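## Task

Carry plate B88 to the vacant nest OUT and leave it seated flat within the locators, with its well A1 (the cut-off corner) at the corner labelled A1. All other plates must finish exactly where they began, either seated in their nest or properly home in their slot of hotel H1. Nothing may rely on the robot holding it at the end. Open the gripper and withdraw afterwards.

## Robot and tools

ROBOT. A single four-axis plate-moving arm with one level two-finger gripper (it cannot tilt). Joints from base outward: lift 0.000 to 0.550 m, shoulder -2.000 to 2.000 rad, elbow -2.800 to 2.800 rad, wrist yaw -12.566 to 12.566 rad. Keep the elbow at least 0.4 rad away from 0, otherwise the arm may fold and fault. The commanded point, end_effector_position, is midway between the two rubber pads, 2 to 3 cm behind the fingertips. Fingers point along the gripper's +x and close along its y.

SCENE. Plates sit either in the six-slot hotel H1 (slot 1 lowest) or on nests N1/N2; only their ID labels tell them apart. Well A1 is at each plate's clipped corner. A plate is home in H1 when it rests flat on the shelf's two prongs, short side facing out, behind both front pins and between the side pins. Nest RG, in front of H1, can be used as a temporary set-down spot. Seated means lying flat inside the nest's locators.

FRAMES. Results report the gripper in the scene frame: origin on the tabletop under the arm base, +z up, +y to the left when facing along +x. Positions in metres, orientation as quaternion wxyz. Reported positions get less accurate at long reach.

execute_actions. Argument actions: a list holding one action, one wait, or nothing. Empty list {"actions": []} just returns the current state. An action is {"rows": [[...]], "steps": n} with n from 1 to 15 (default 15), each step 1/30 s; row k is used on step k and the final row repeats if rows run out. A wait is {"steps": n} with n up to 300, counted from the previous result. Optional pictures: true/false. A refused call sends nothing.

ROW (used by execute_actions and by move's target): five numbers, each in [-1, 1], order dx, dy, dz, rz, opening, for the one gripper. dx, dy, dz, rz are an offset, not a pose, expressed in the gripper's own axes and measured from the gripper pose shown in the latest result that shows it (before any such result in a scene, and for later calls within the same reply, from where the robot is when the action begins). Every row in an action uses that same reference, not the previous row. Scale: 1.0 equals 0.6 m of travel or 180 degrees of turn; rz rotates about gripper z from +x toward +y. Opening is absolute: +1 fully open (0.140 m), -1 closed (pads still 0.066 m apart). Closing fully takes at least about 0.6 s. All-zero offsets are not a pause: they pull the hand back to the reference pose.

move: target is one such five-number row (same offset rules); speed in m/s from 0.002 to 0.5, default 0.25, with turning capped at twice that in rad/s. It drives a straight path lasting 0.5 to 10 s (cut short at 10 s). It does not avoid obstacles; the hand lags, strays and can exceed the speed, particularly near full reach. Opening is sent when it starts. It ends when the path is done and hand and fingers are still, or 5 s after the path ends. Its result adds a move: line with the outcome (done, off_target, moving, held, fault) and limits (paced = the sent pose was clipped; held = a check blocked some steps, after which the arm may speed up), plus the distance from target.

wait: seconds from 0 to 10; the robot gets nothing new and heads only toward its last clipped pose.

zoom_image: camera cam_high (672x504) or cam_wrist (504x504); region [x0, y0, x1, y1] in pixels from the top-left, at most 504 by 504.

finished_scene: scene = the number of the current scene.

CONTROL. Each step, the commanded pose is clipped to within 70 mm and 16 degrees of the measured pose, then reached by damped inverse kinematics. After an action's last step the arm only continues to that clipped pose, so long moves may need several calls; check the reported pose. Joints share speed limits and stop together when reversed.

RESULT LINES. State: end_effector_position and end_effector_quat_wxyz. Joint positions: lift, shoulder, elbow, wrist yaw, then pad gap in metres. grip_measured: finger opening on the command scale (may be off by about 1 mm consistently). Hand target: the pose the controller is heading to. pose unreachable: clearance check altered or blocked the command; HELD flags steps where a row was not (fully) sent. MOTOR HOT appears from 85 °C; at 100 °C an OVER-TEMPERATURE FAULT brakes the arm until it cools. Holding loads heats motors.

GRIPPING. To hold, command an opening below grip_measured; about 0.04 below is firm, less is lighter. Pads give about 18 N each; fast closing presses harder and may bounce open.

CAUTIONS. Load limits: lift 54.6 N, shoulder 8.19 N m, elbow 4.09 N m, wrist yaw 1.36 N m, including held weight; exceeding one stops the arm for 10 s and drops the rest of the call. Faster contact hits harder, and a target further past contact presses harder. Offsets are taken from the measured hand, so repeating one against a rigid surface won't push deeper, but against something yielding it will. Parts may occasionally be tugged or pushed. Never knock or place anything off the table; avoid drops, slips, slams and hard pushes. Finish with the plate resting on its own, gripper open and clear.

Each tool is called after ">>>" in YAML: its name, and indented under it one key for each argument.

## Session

>>> execute_actions:
  actions: []

Scene clock: 0.00 s of 9600.00 s.
end_effector_position=(+0.7545, +0.0007, +0.3415) grip_measured=+1.00 end_effector_quat_wxyz=(+0.908, +0.000, +0.000, -0.419)
Joint positions: [ 0.337  0.472  2.586 -3.922  0.14 ]
Hand target: +0.755, +0.001, +0.342; +0.908, +0.000, +0.000, -0.419
camera_calibration (this result's frames):
cam_wrist: T_world_to_cam=[[-0.757538, -0.652782, -0.00331182, 0.582029], [-0.39186, 0.458791, -0.797469, 0.55485], [0.522093, -0.602816, -0.603351, -0.0915551], [0, 0, 0, 1]] pos_world=[0.706133, 0.0701875, 0.389163]

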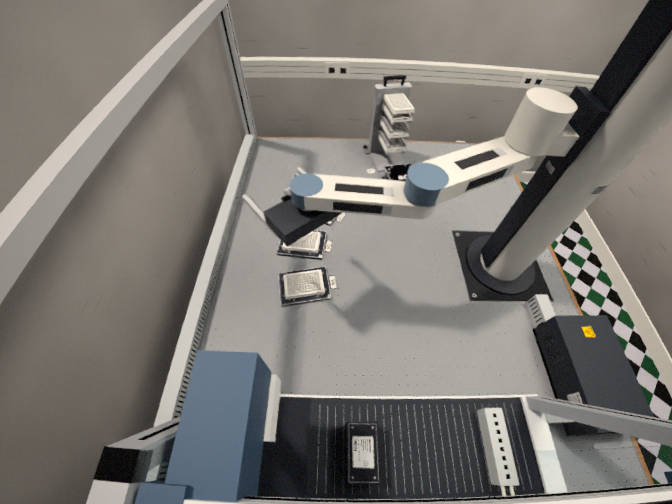

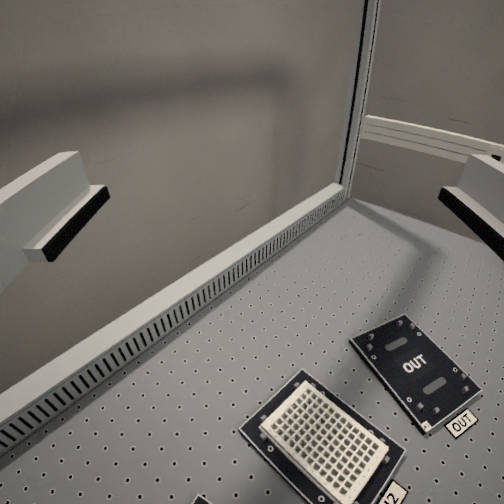

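>>> move:
  target: [-0.11,-0.9,-0.17,-0.085,1]
  speed: 0.4

Scene clock: 3.50 s of 9600.00 s.
end_effector_position=(+0.3010, -0.3000, +0.2395) grip_measured=+1.00 end_effector_quat_wxyz=(+0.844, +0.000, +0.000, -0.536)
Joint positions: [ 0.235 -0.195  0.714 -1.651  0.14 ]
Hand target: +0.301, -0.300, +0.240; +0.844, +0.000, +0.000, -0.536
Off the commanded pose: 0.000 m, 0 deg.
move: done
camera_calibration (this result's frames):
cam_wrist: T_world_to_cam=[[-0.903148, -0.429316, -0.00331182, 0.152675], [-0.256646, 0.546055, -0.797469, 0.41923], [0.344175, -0.719383, -0.603351, -0.0790031], [0, 0, 0, 1]] pos_world=[0.272672, -0.22021, 0.287162]

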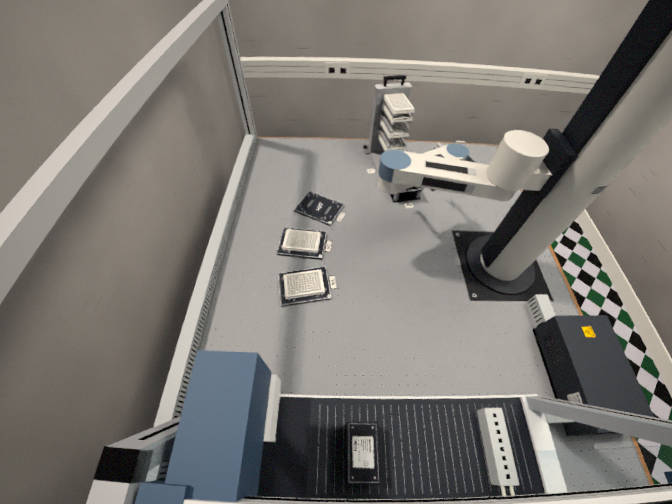

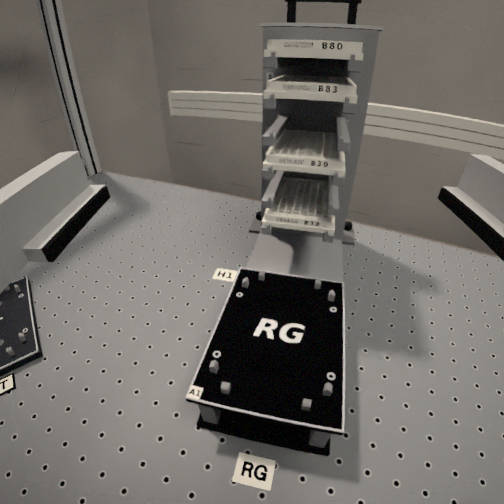

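>>> move:
  target: [-0.22,0.6,-0.13,0.36,0.4]
  speed: 0.4

Scene clock: 6.77 s of 9600.00 s.
end_effector_position=(+0.5707, -0.0272, +0.1615) grip_measured=+0.40 end_effector_quat_wxyz=(+1.000, +0.000, +0.000, +0.000)
Joint positions: [ 0.156  0.817  1.024 -1.84   0.118]
Hand target: +0.571, -0.027, +0.162; +1.000, +0.000, +0.000, -0.000
Off the commanded pose: 0.000 m, 0 deg.
move: done
camera_calibration (this result's frames):
cam_wrist: T_world_to_cam=[[0.00471167, -0.999983, -0.00331182, -0.020445], [-0.60336, -0.000201767, -0.797469, 0.460247], [0.797455, 0.00575563, -0.603351, -0.26162], [0, 0, 0, 1]] pos_world=[0.486421, -0.0188461, 0.209116]

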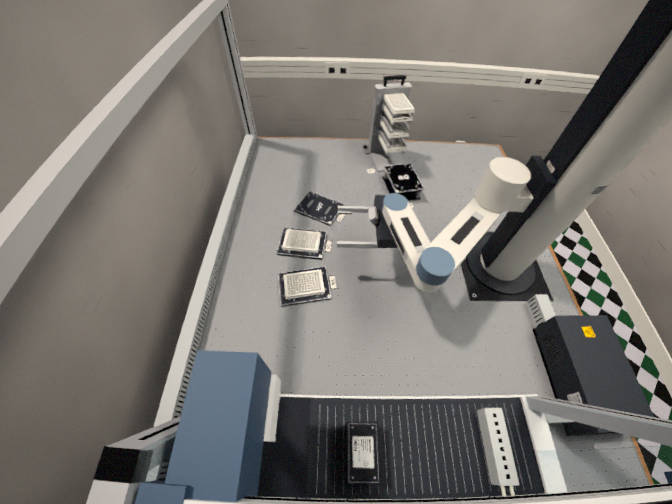

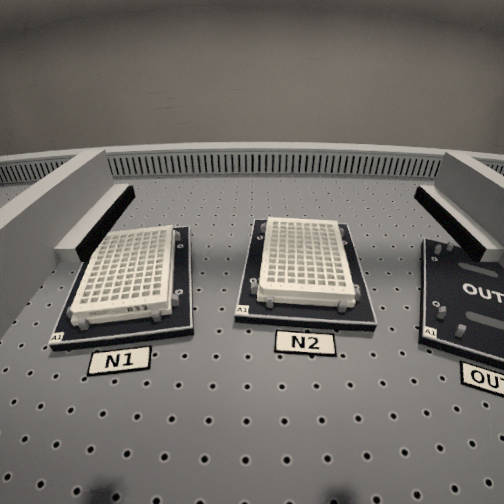

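>>> zoom_image:
  camera: "cam_wrist"
  region: [40,200,210,370]

>>> zoom_image:
  camera: "cam_wrist"
  region: [220,200,390,370]

>>> zoom_image:
  camera: "cam_high"
  region: [270,220,350,310]

Region (40, 200, 210, 370) of cam_wrist's 504x504 image, scaled by 2.965, with more detail than that image has.

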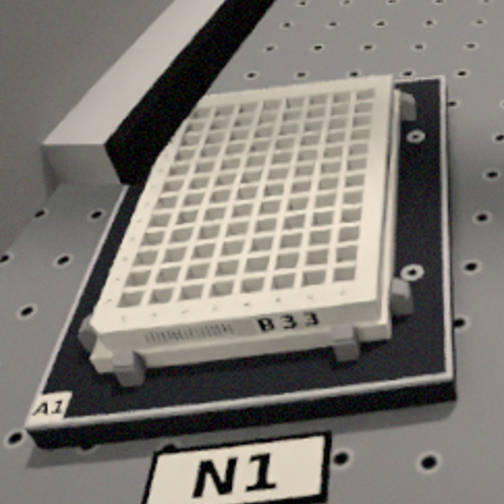

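Region (220, 200, 390, 370) of cam_wrist's 504x504 image, scaled by 2.965, with more detail than that image has.

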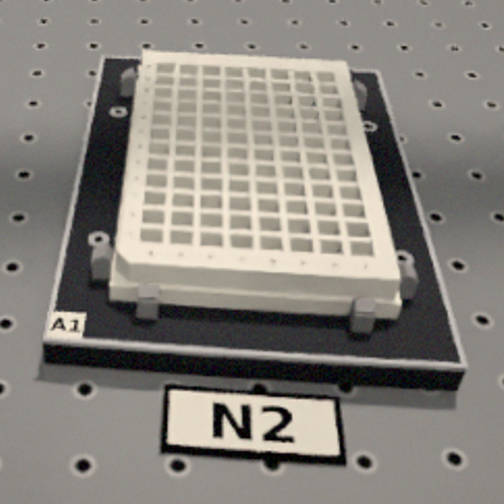

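Region (270, 220, 350, 310) of cam_high's 672x504 image, scaled by 5.600, with more detail than that image has.

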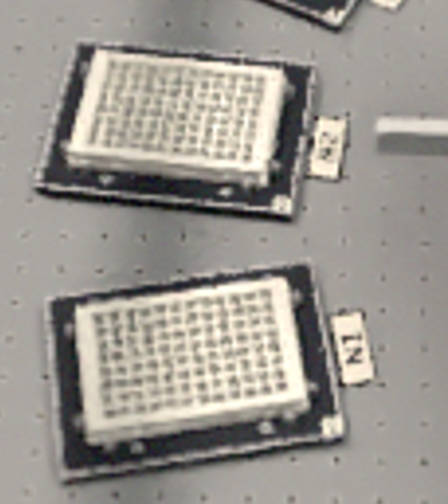

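>>> move:
  target: [-0.403,-0.672,-0.03,-0.42,0.3]
  speed: 0.4

>>> zoom_image:
  camera: "cam_wrist"
  region: [160,60,380,280]

Scene clock: 14.93 s of 9600.00 s.
end_effector_position=(+0.3290, -0.4306, +0.1435) grip_measured=+0.30 end_effector_quat_wxyz=(+0.790, +0.000, +0.000, -0.613)
Joint positions: [ 0.138 -0.371  1.309 -2.257  0.114]
Hand target: +0.329, -0.430, +0.143; +0.790, +0.000, +0.000, -0.613
Off the commanded pose: 0.000 m, 0 deg.
After step 90, 3.03 s passed at rest.
move: done
camera_calibration (this result's frames):
cam_wrist: T_world_to_cam=[[-0.967355, -0.253402, -0.00331182, 0.218488], [-0.150337, 0.58433, -0.797469, 0.402632], [0.204015, -0.770938, -0.603351, -0.216567], [0, 0, 0, 1]] pos_world=[0.316069, -0.346865, 0.191144]

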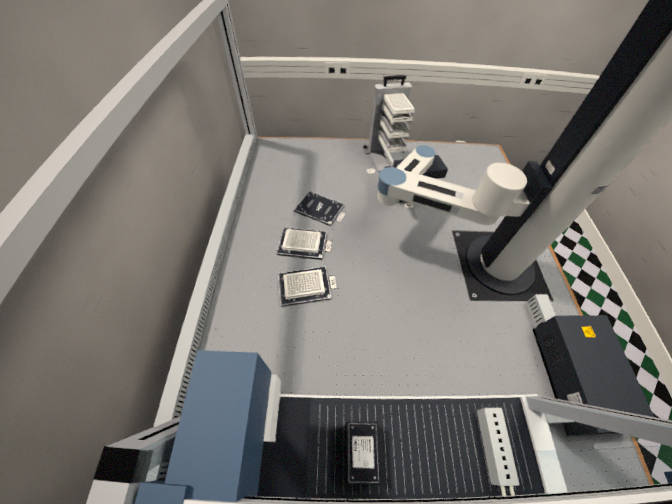

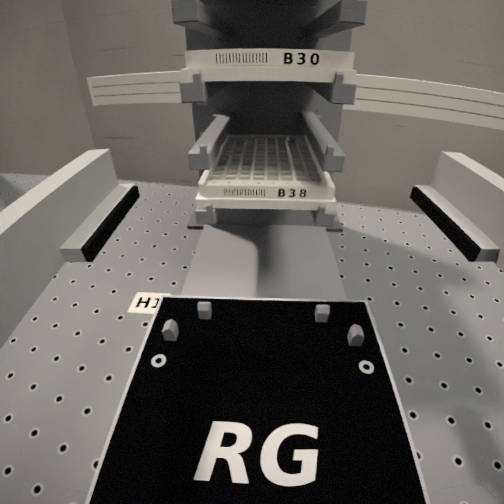

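Region (160, 60, 380, 280) of cam_wrist's 504x504 image, scaled by 2.291, with more detail than that image has.

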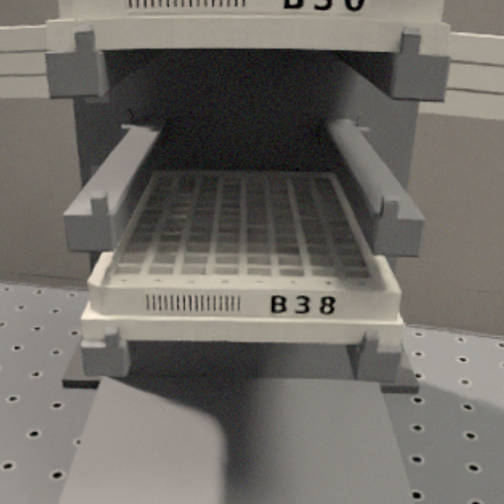

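>>> move:
  target: [-0.243,0.528,0,0.281,0.3]
  speed: 0.4

>>> zoom_image:
  camera: "cam_wrist"
  region: [140,190,392,442]

Scene clock: 18.77 s of 9600.00 s.
end_effector_position=(+0.5996, -0.2102, +0.1435) grip_measured=+0.30 end_effector_quat_wxyz=(+0.976, +0.000, +0.000, -0.216)
Joint positions: [ 0.138  0.315  1.387 -2.137  0.114]
Hand target: +0.599, -0.210, +0.143; +0.976, +0.000, +0.000, -0.216
Off the commanded pose: 0.000 m, 0 deg.
move: done
camera_calibration (this result's frames):
cam_wrist: T_world_to_cam=[[-0.417788, -0.908539, -0.00331182, 0.0689078], [-0.54707, 0.254475, -0.797469, 0.483095], [0.725374, -0.331361, -0.603351, -0.3221], [0, 0, 0, 1]] pos_world=[0.526719, -0.167061, 0.191142]

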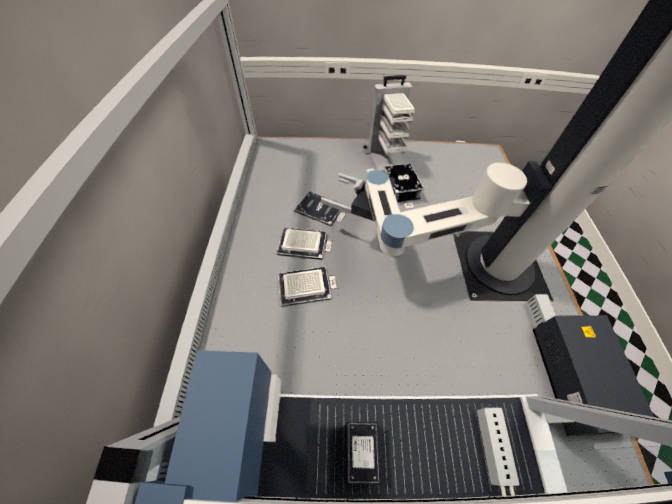

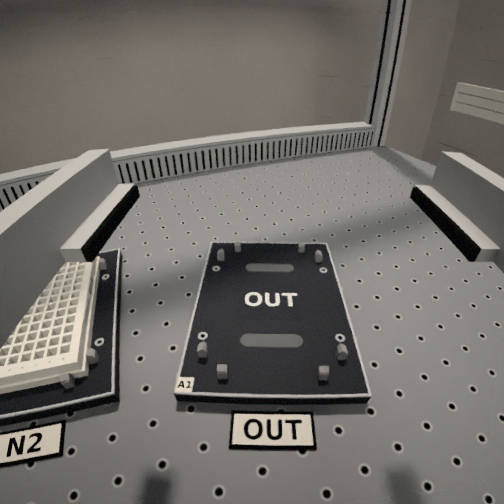

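Region (140, 190, 392, 442) of cam_wrist's 504x504 image, scaled by 2.000, with more detail than that image has.

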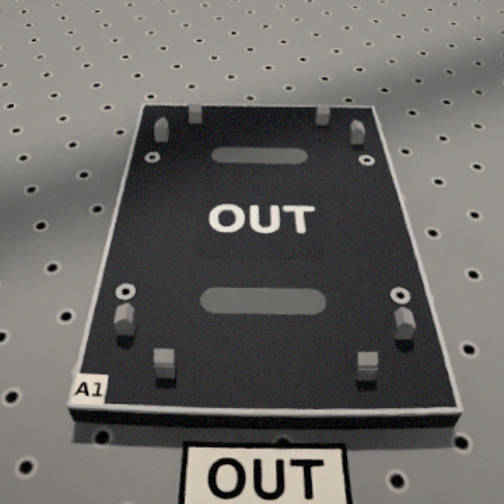

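>>> move:
  target: [0.071,0.293,-0.115,0.109,0.1]
  speed: 0.3

>>> move:
  target: [0,0,-0.066,0,0.1]
  speed: 0.06

Scene clock: 22.30 s of 9600.00 s.
end_effector_position=(+0.7124, -0.0684, +0.0744) grip_measured=+0.10 end_effector_quat_wxyz=(+0.999, +0.000, +0.000, -0.046)
Joint positions: [ 0.069  0.488  1.762 -2.342  0.107]
Hand target: +0.712, -0.069, +0.074; +0.999, +0.000, +0.000, -0.046
Off the commanded pose: 0.000 m, 0 deg.
move: done
camera_calibration (this result's frames):
cam_wrist: T_world_to_cam=[[-0.0876813, -0.996143, -0.00331182, 0.00339462], [-0.600799, 0.0555341, -0.797469, 0.478346], [0.794577, -0.0679334, -0.603351, -0.429901], [0, 0, 0, 1]] pos_world=[0.629277, -0.0523876, 0.122096]

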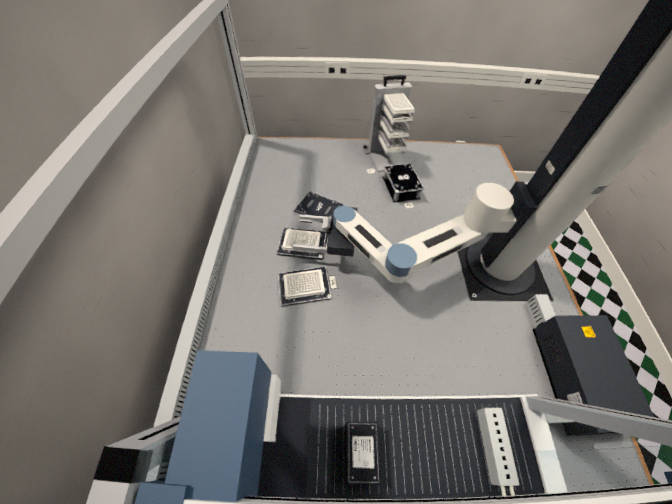

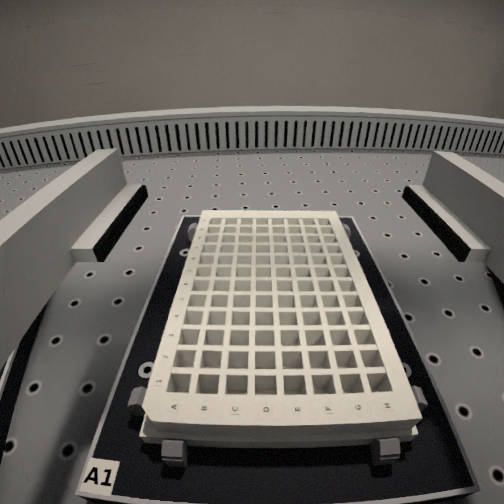

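Scene clock: 23.23 s of 9600.00 s.
end_effector_position=(+0.7124, -0.0684, +0.0348) grip_measured=+0.10 end_effector_quat_wxyz=(+0.999, +0.000, +0.000, -0.046)
Joint positions: [ 0.03   0.488  1.762 -2.342  0.107]
Hand target: +0.712, -0.068, +0.035; +0.999, +0.000, +0.000, -0.046
Off the commanded pose: 0.000 m, 0 deg.
move: done
camera_calibration (this result's frames):
cam_wrist: T_world_to_cam=[[-0.0877006, -0.996141, -0.00331182, 0.00327337], [-0.600798, 0.0555457, -0.797469, 0.446727], [0.794576, -0.0679488, -0.603351, -0.453819], [0, 0, 0, 1]] pos_world=[0.629273, -0.0523894, 0.0824498]

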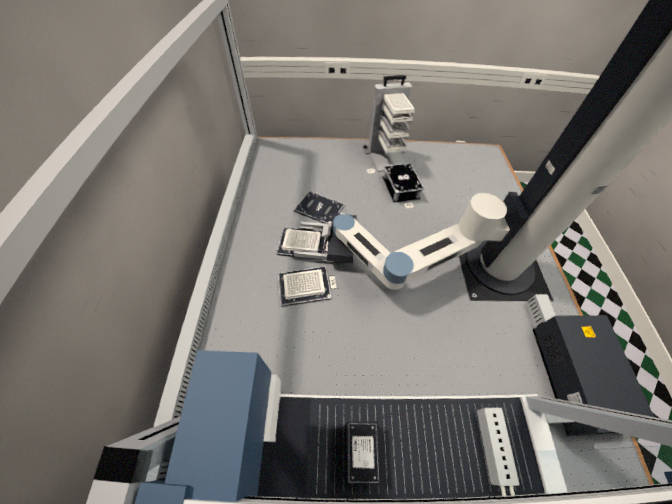

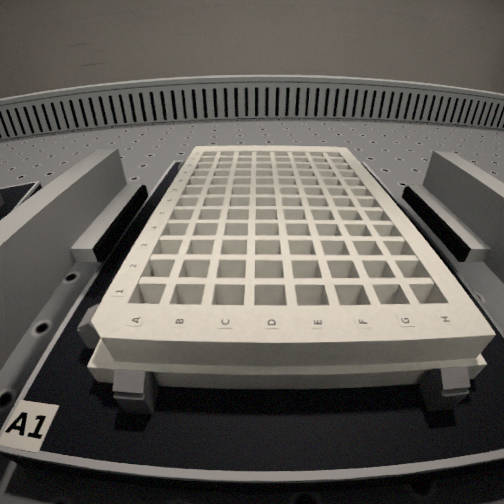

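>>> execute_actions:
  actions:
    - {"rows":[[0,0.0008,0,0,-0.1],[0,0.0008,0,0,-0.2],[0,0.0008,0,0,-0.3],[0,0.0008,0,0,-0.38],[0,0.0008,0,0,-0.42],[0,0.0008,0,0,-0.45],[0,0.0008,0,0,-0.48],[0,0.0008,0,0,-0.5],[0,0.0008,0,0,-0.52],[0,0.0008,0,0,-0.54],[0,0.0008,0,0,-0.56],[0,0.0008,0,0,-0.58],[0,0.0008,0,0,-0.6],[0,0.0008,0,0,-0.62]]}
  pictures: false

>>> move:
  target: [0,0,0.045,0,-0.62]
  speed: 0.04

Scene clock: 26.73 s of 9600.00 s.
end_effector_position=(+0.7125, -0.0680, +0.0348) grip_measured=-0.55 end_effector_quat_wxyz=(+0.999, +0.000, +0.000, -0.046)
Joint positions: [ 0.03   0.489  1.762 -2.342  0.083]
Hand target: +0.712, -0.068, +0.035; +0.999, +0.000, +0.000, -0.046
Off the commanded pose: 0.000 m, 0 deg.
Steps of this call (steps 1 to 90: nothing new was sent; steps 91 to 105: all 15 steps of this action). Readings (end_effector_position):
91: (+0.7124, -0.0684, +0.0348)
92: (+0.7124, -0.0681, +0.0348)
94: (+0.7125, -0.0680, +0.0348)
98: (+0.7125, -0.0680, +0.0348)
105: the state above

Scene clock: 27.87 s of 9600.00 s.
end_effector_position=(+0.7125, -0.0680, +0.0618) grip_measured=-0.55 end_effector_quat_wxyz=(+0.999, +0.000, +0.000, -0.046)
Joint positions: [ 0.057  0.489  1.762 -2.342  0.083]
Hand target: +0.712, -0.068, +0.062; +0.999, +0.000, +0.000, -0.046
Off the commanded pose: 0.000 m, 0 deg.
move: done
camera_calibration (this result's frames):
cam_wrist: T_world_to_cam=[[-0.0875437, -0.996155, -0.00331182, 0.00372169], [-0.600807, 0.0554511, -0.797469, 0.468291], [0.794586, -0.0678236, -0.603351, -0.437517], [0, 0, 0, 1]] pos_world=[0.629324, -0.0519339, 0.109484]

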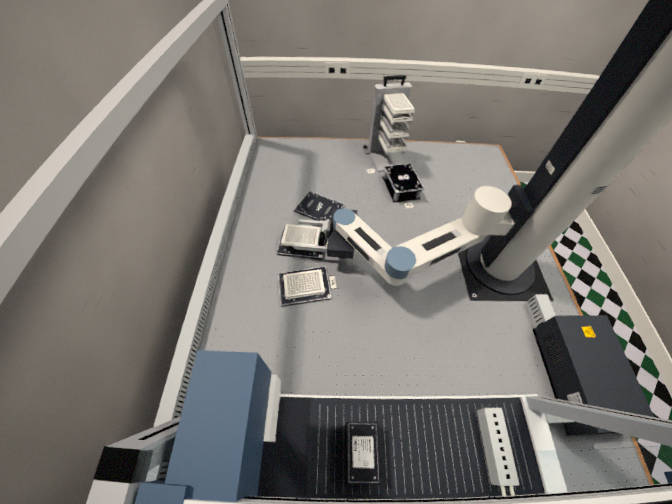

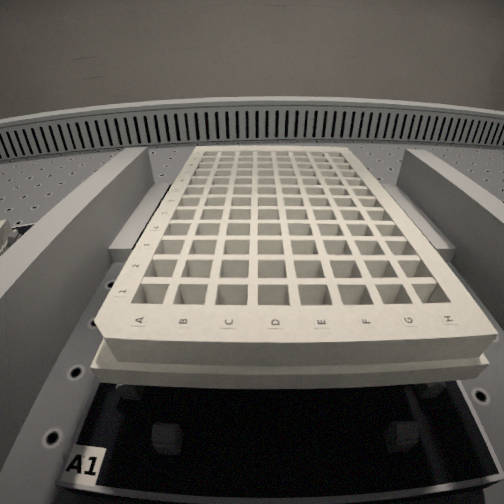

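>>> move:
  target: [-0.0605,-0.2985,0,-0.115,-0.62]
  speed: 0.2

Scene clock: 29.70 s of 9600.00 s.
end_effector_position=(+0.6597, -0.2432, +0.0618) grip_measured=-0.55 end_effector_quat_wxyz=(+0.974, +0.000, +0.000, -0.225)
Joint positions: [ 0.057  0.156  1.765 -2.375  0.083]
Hand target: +0.660, -0.243, +0.062; +0.974, +0.000, +0.000, -0.225
Off the commanded pose: 0.000 m, 0 deg.
move: done
camera_calibration (this result's frames):
cam_wrist: T_world_to_cam=[[-0.434468, -0.900681, -0.00331182, 0.0766576], [-0.542285, 0.264518, -0.797469, 0.45857], [0.719141, -0.344679, -0.603351, -0.425068], [0, 0, 0, 1]] pos_world=[0.587665, -0.198768, 0.109484]

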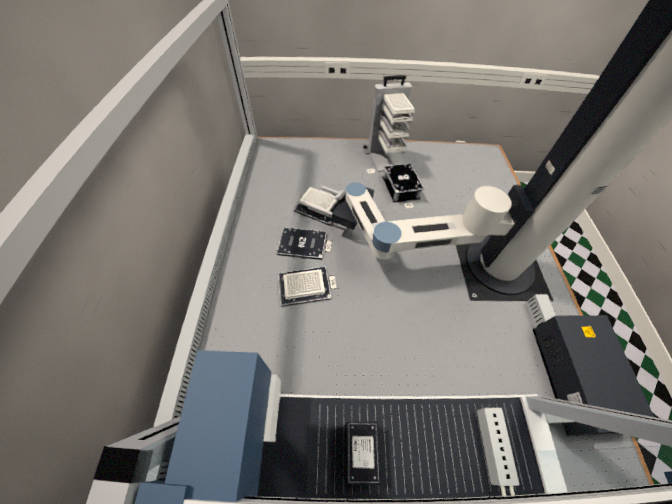

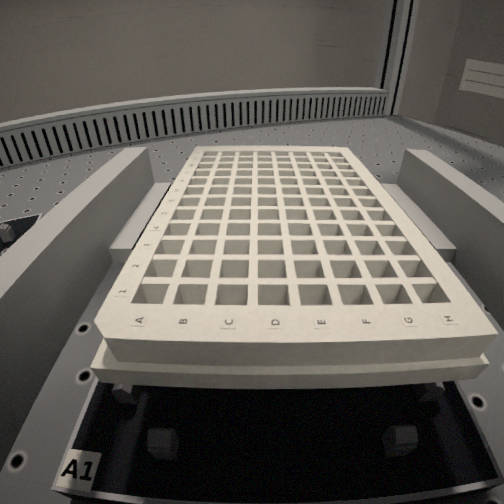

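>>> move:
  target: [-0.002,0.0017,-0.024,0,-0.62]
  speed: 0.03

>>> move:
  target: [0,0,-0.0205,0,-0.62]
  speed: 0.01

Scene clock: 32.37 s of 9600.00 s.
end_effector_position=(+0.6591, -0.2419, +0.0474) grip_measured=-0.55 end_effector_quat_wxyz=(+0.974, +0.000, +0.000, -0.225)
Joint positions: [ 0.042  0.162  1.757 -2.373  0.083]
Hand target: +0.659, -0.242, +0.047; +0.974, +0.000, +0.000, -0.225
Off the commanded pose: 0.000 m, 0 deg.
move: done
camera_calibration (this result's frames):
cam_wrist: T_world_to_cam=[[-0.434856, -0.900494, -0.00331182, 0.0777962], [-0.542171, 0.264752, -0.797469, 0.44631], [0.718993, -0.344988, -0.603351, -0.432836], [0, 0, 0, 1]] pos_world=[0.587013, -0.19743, 0.0950238]

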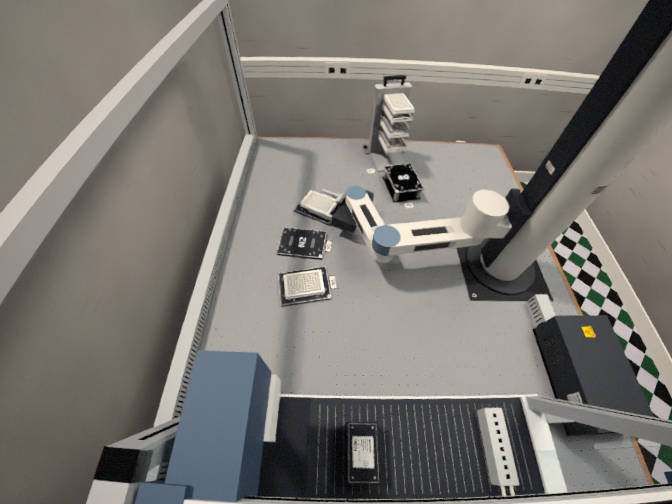

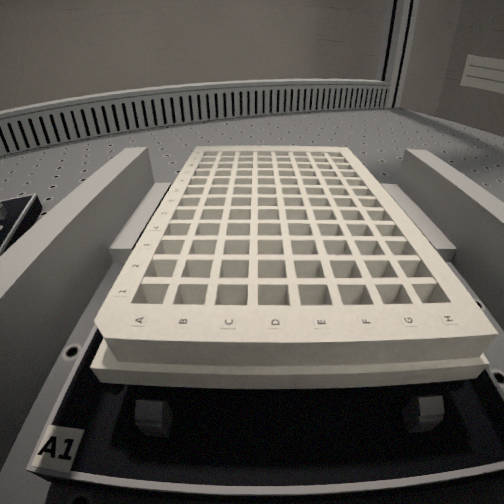

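Scene clock: 33.83 s of 9600.00 s.
end_effector_position=(+0.6591, -0.2419, +0.0350) grip_measured=-0.55 end_effector_quat_wxyz=(+0.974, +0.000, +0.000, -0.225)
Joint positions: [ 0.03   0.162  1.757 -2.373  0.083]
Hand target: +0.659, -0.242, +0.035; +0.974, +0.000, +0.000, -0.225
Off the commanded pose: 0.000 m, 0 deg.
move: done
camera_calibration (this result's frames):
cam_wrist: T_world_to_cam=[[-0.434864, -0.90049, -0.00331182, 0.0777561], [-0.542169, 0.264757, -0.797469, 0.436481], [0.71899, -0.344995, -0.603351, -0.440272], [0, 0, 0, 1]] pos_world=[0.587011, -0.197434, 0.0826995]

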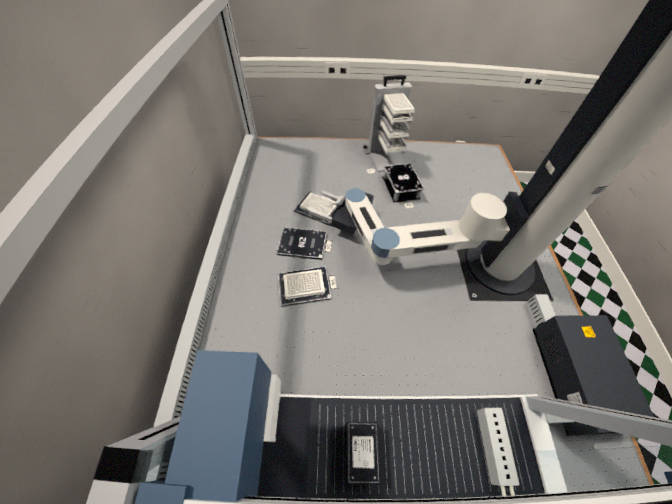

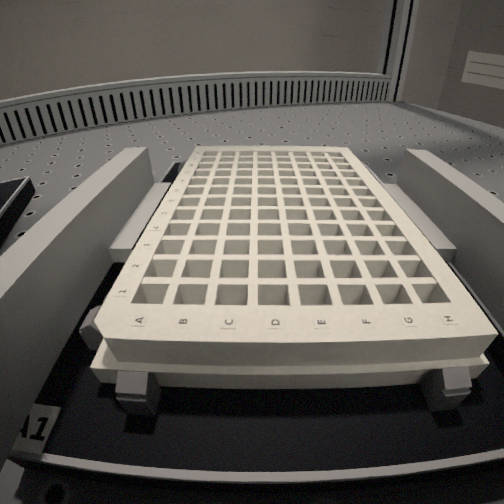

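>>> move:
  target: [0,0,0,0,0.1]

>>> move:
  target: [-0.04,0,0.17,0,0.1]

>>> zoom_image:
  camera: "cam_high"
  region: [260,60,460,310]

Scene clock: 35.53 s of 9600.00 s.
end_effector_position=(+0.6591, -0.2419, +0.0350) grip_measured=+0.10 end_effector_quat_wxyz=(+0.974, +0.000, +0.000, -0.225)
Joint positions: [ 0.03   0.162  1.757 -2.373  0.107]
Hand target: +0.659, -0.242, +0.035; +0.974, +0.000, +0.000, -0.225
Off the commanded pose: 0.000 m, 0 deg.
move: done
camera_calibration (this result's frames):
cam_wrist: T_world_to_cam=[[-0.434856, -0.900494, -0.00331182, 0.0777512], [-0.542171, 0.264752, -0.797469, 0.436482], [0.718993, -0.344988, -0.603351, -0.440272], [0, 0, 0, 1]] pos_world=[0.587011, -0.197434, 0.0826995]

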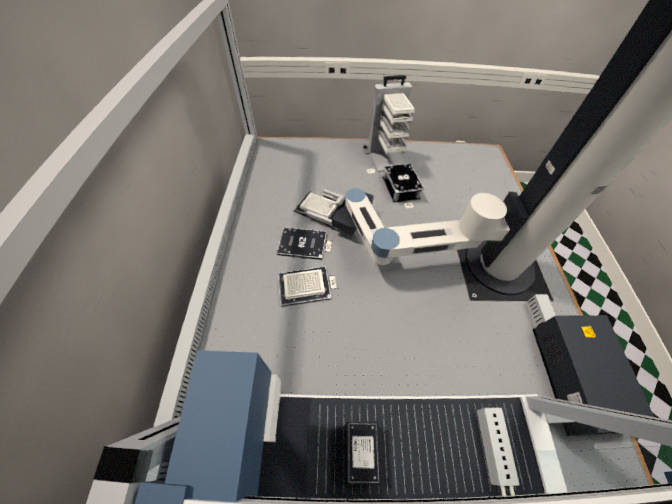

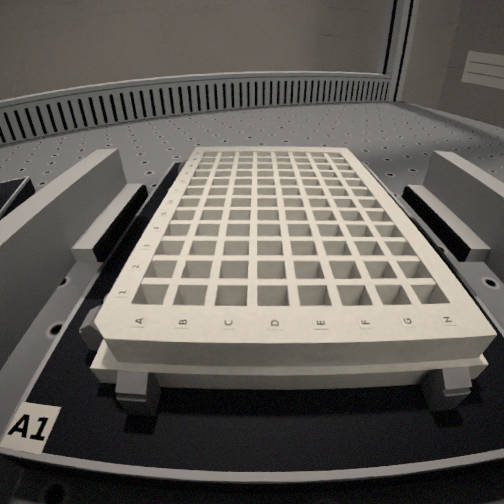

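Scene clock: 36.37 s of 9600.00 s.
end_effector_position=(+0.6374, -0.2315, +0.1371) grip_measured=+0.10 end_effector_quat_wxyz=(+0.974, +0.000, +0.000, -0.225)
Joint positions: [ 0.132  0.221  1.617 -2.293  0.107]
Hand target: +0.638, -0.231, +0.137; +0.974, +0.000, +0.000, -0.225
Off the commanded pose: 0.000 m, 0 deg.
move: done
camera_calibration (this result's frames):
cam_wrist: T_world_to_cam=[[-0.435317, -0.900271, -0.00331182, 0.0784023], [-0.542036, 0.26503, -0.797469, 0.503357], [0.718816, -0.345357, -0.603351, -0.359535], [0, 0, 0, 1]] pos_world=[0.565407, -0.186989, 0.184746]

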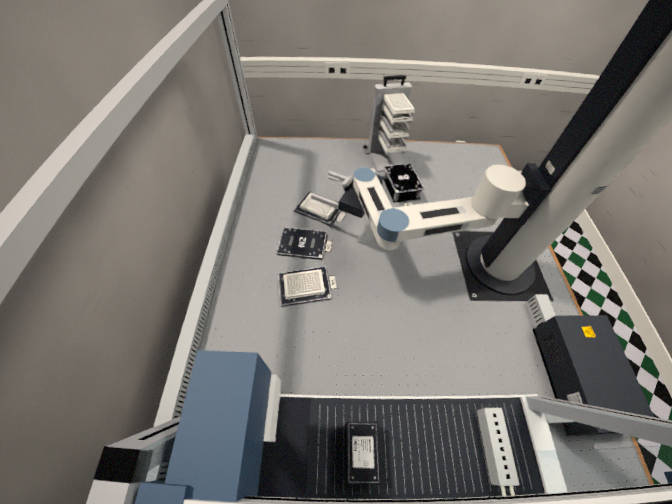

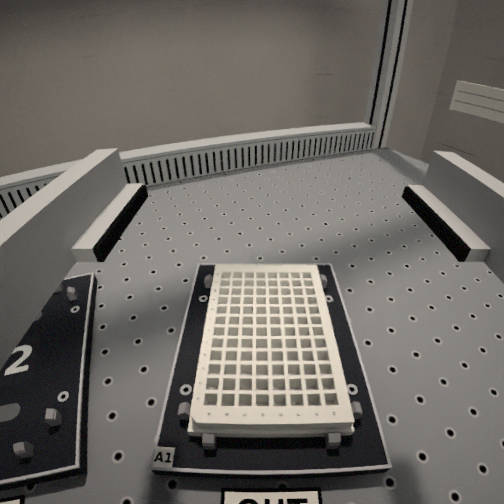

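Region (260, 60, 460, 310) of cam_high's 672x504 image, scaled by 2.016, with more detail than that image has; it fills the left 403 columns of this view, and the rest is white.

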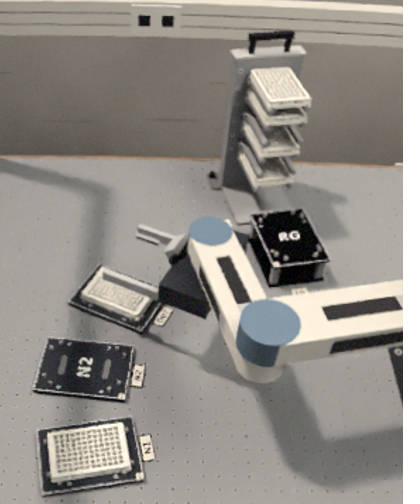

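>>> finished_scene:
  scene: 2

The scene is finished: the task was done.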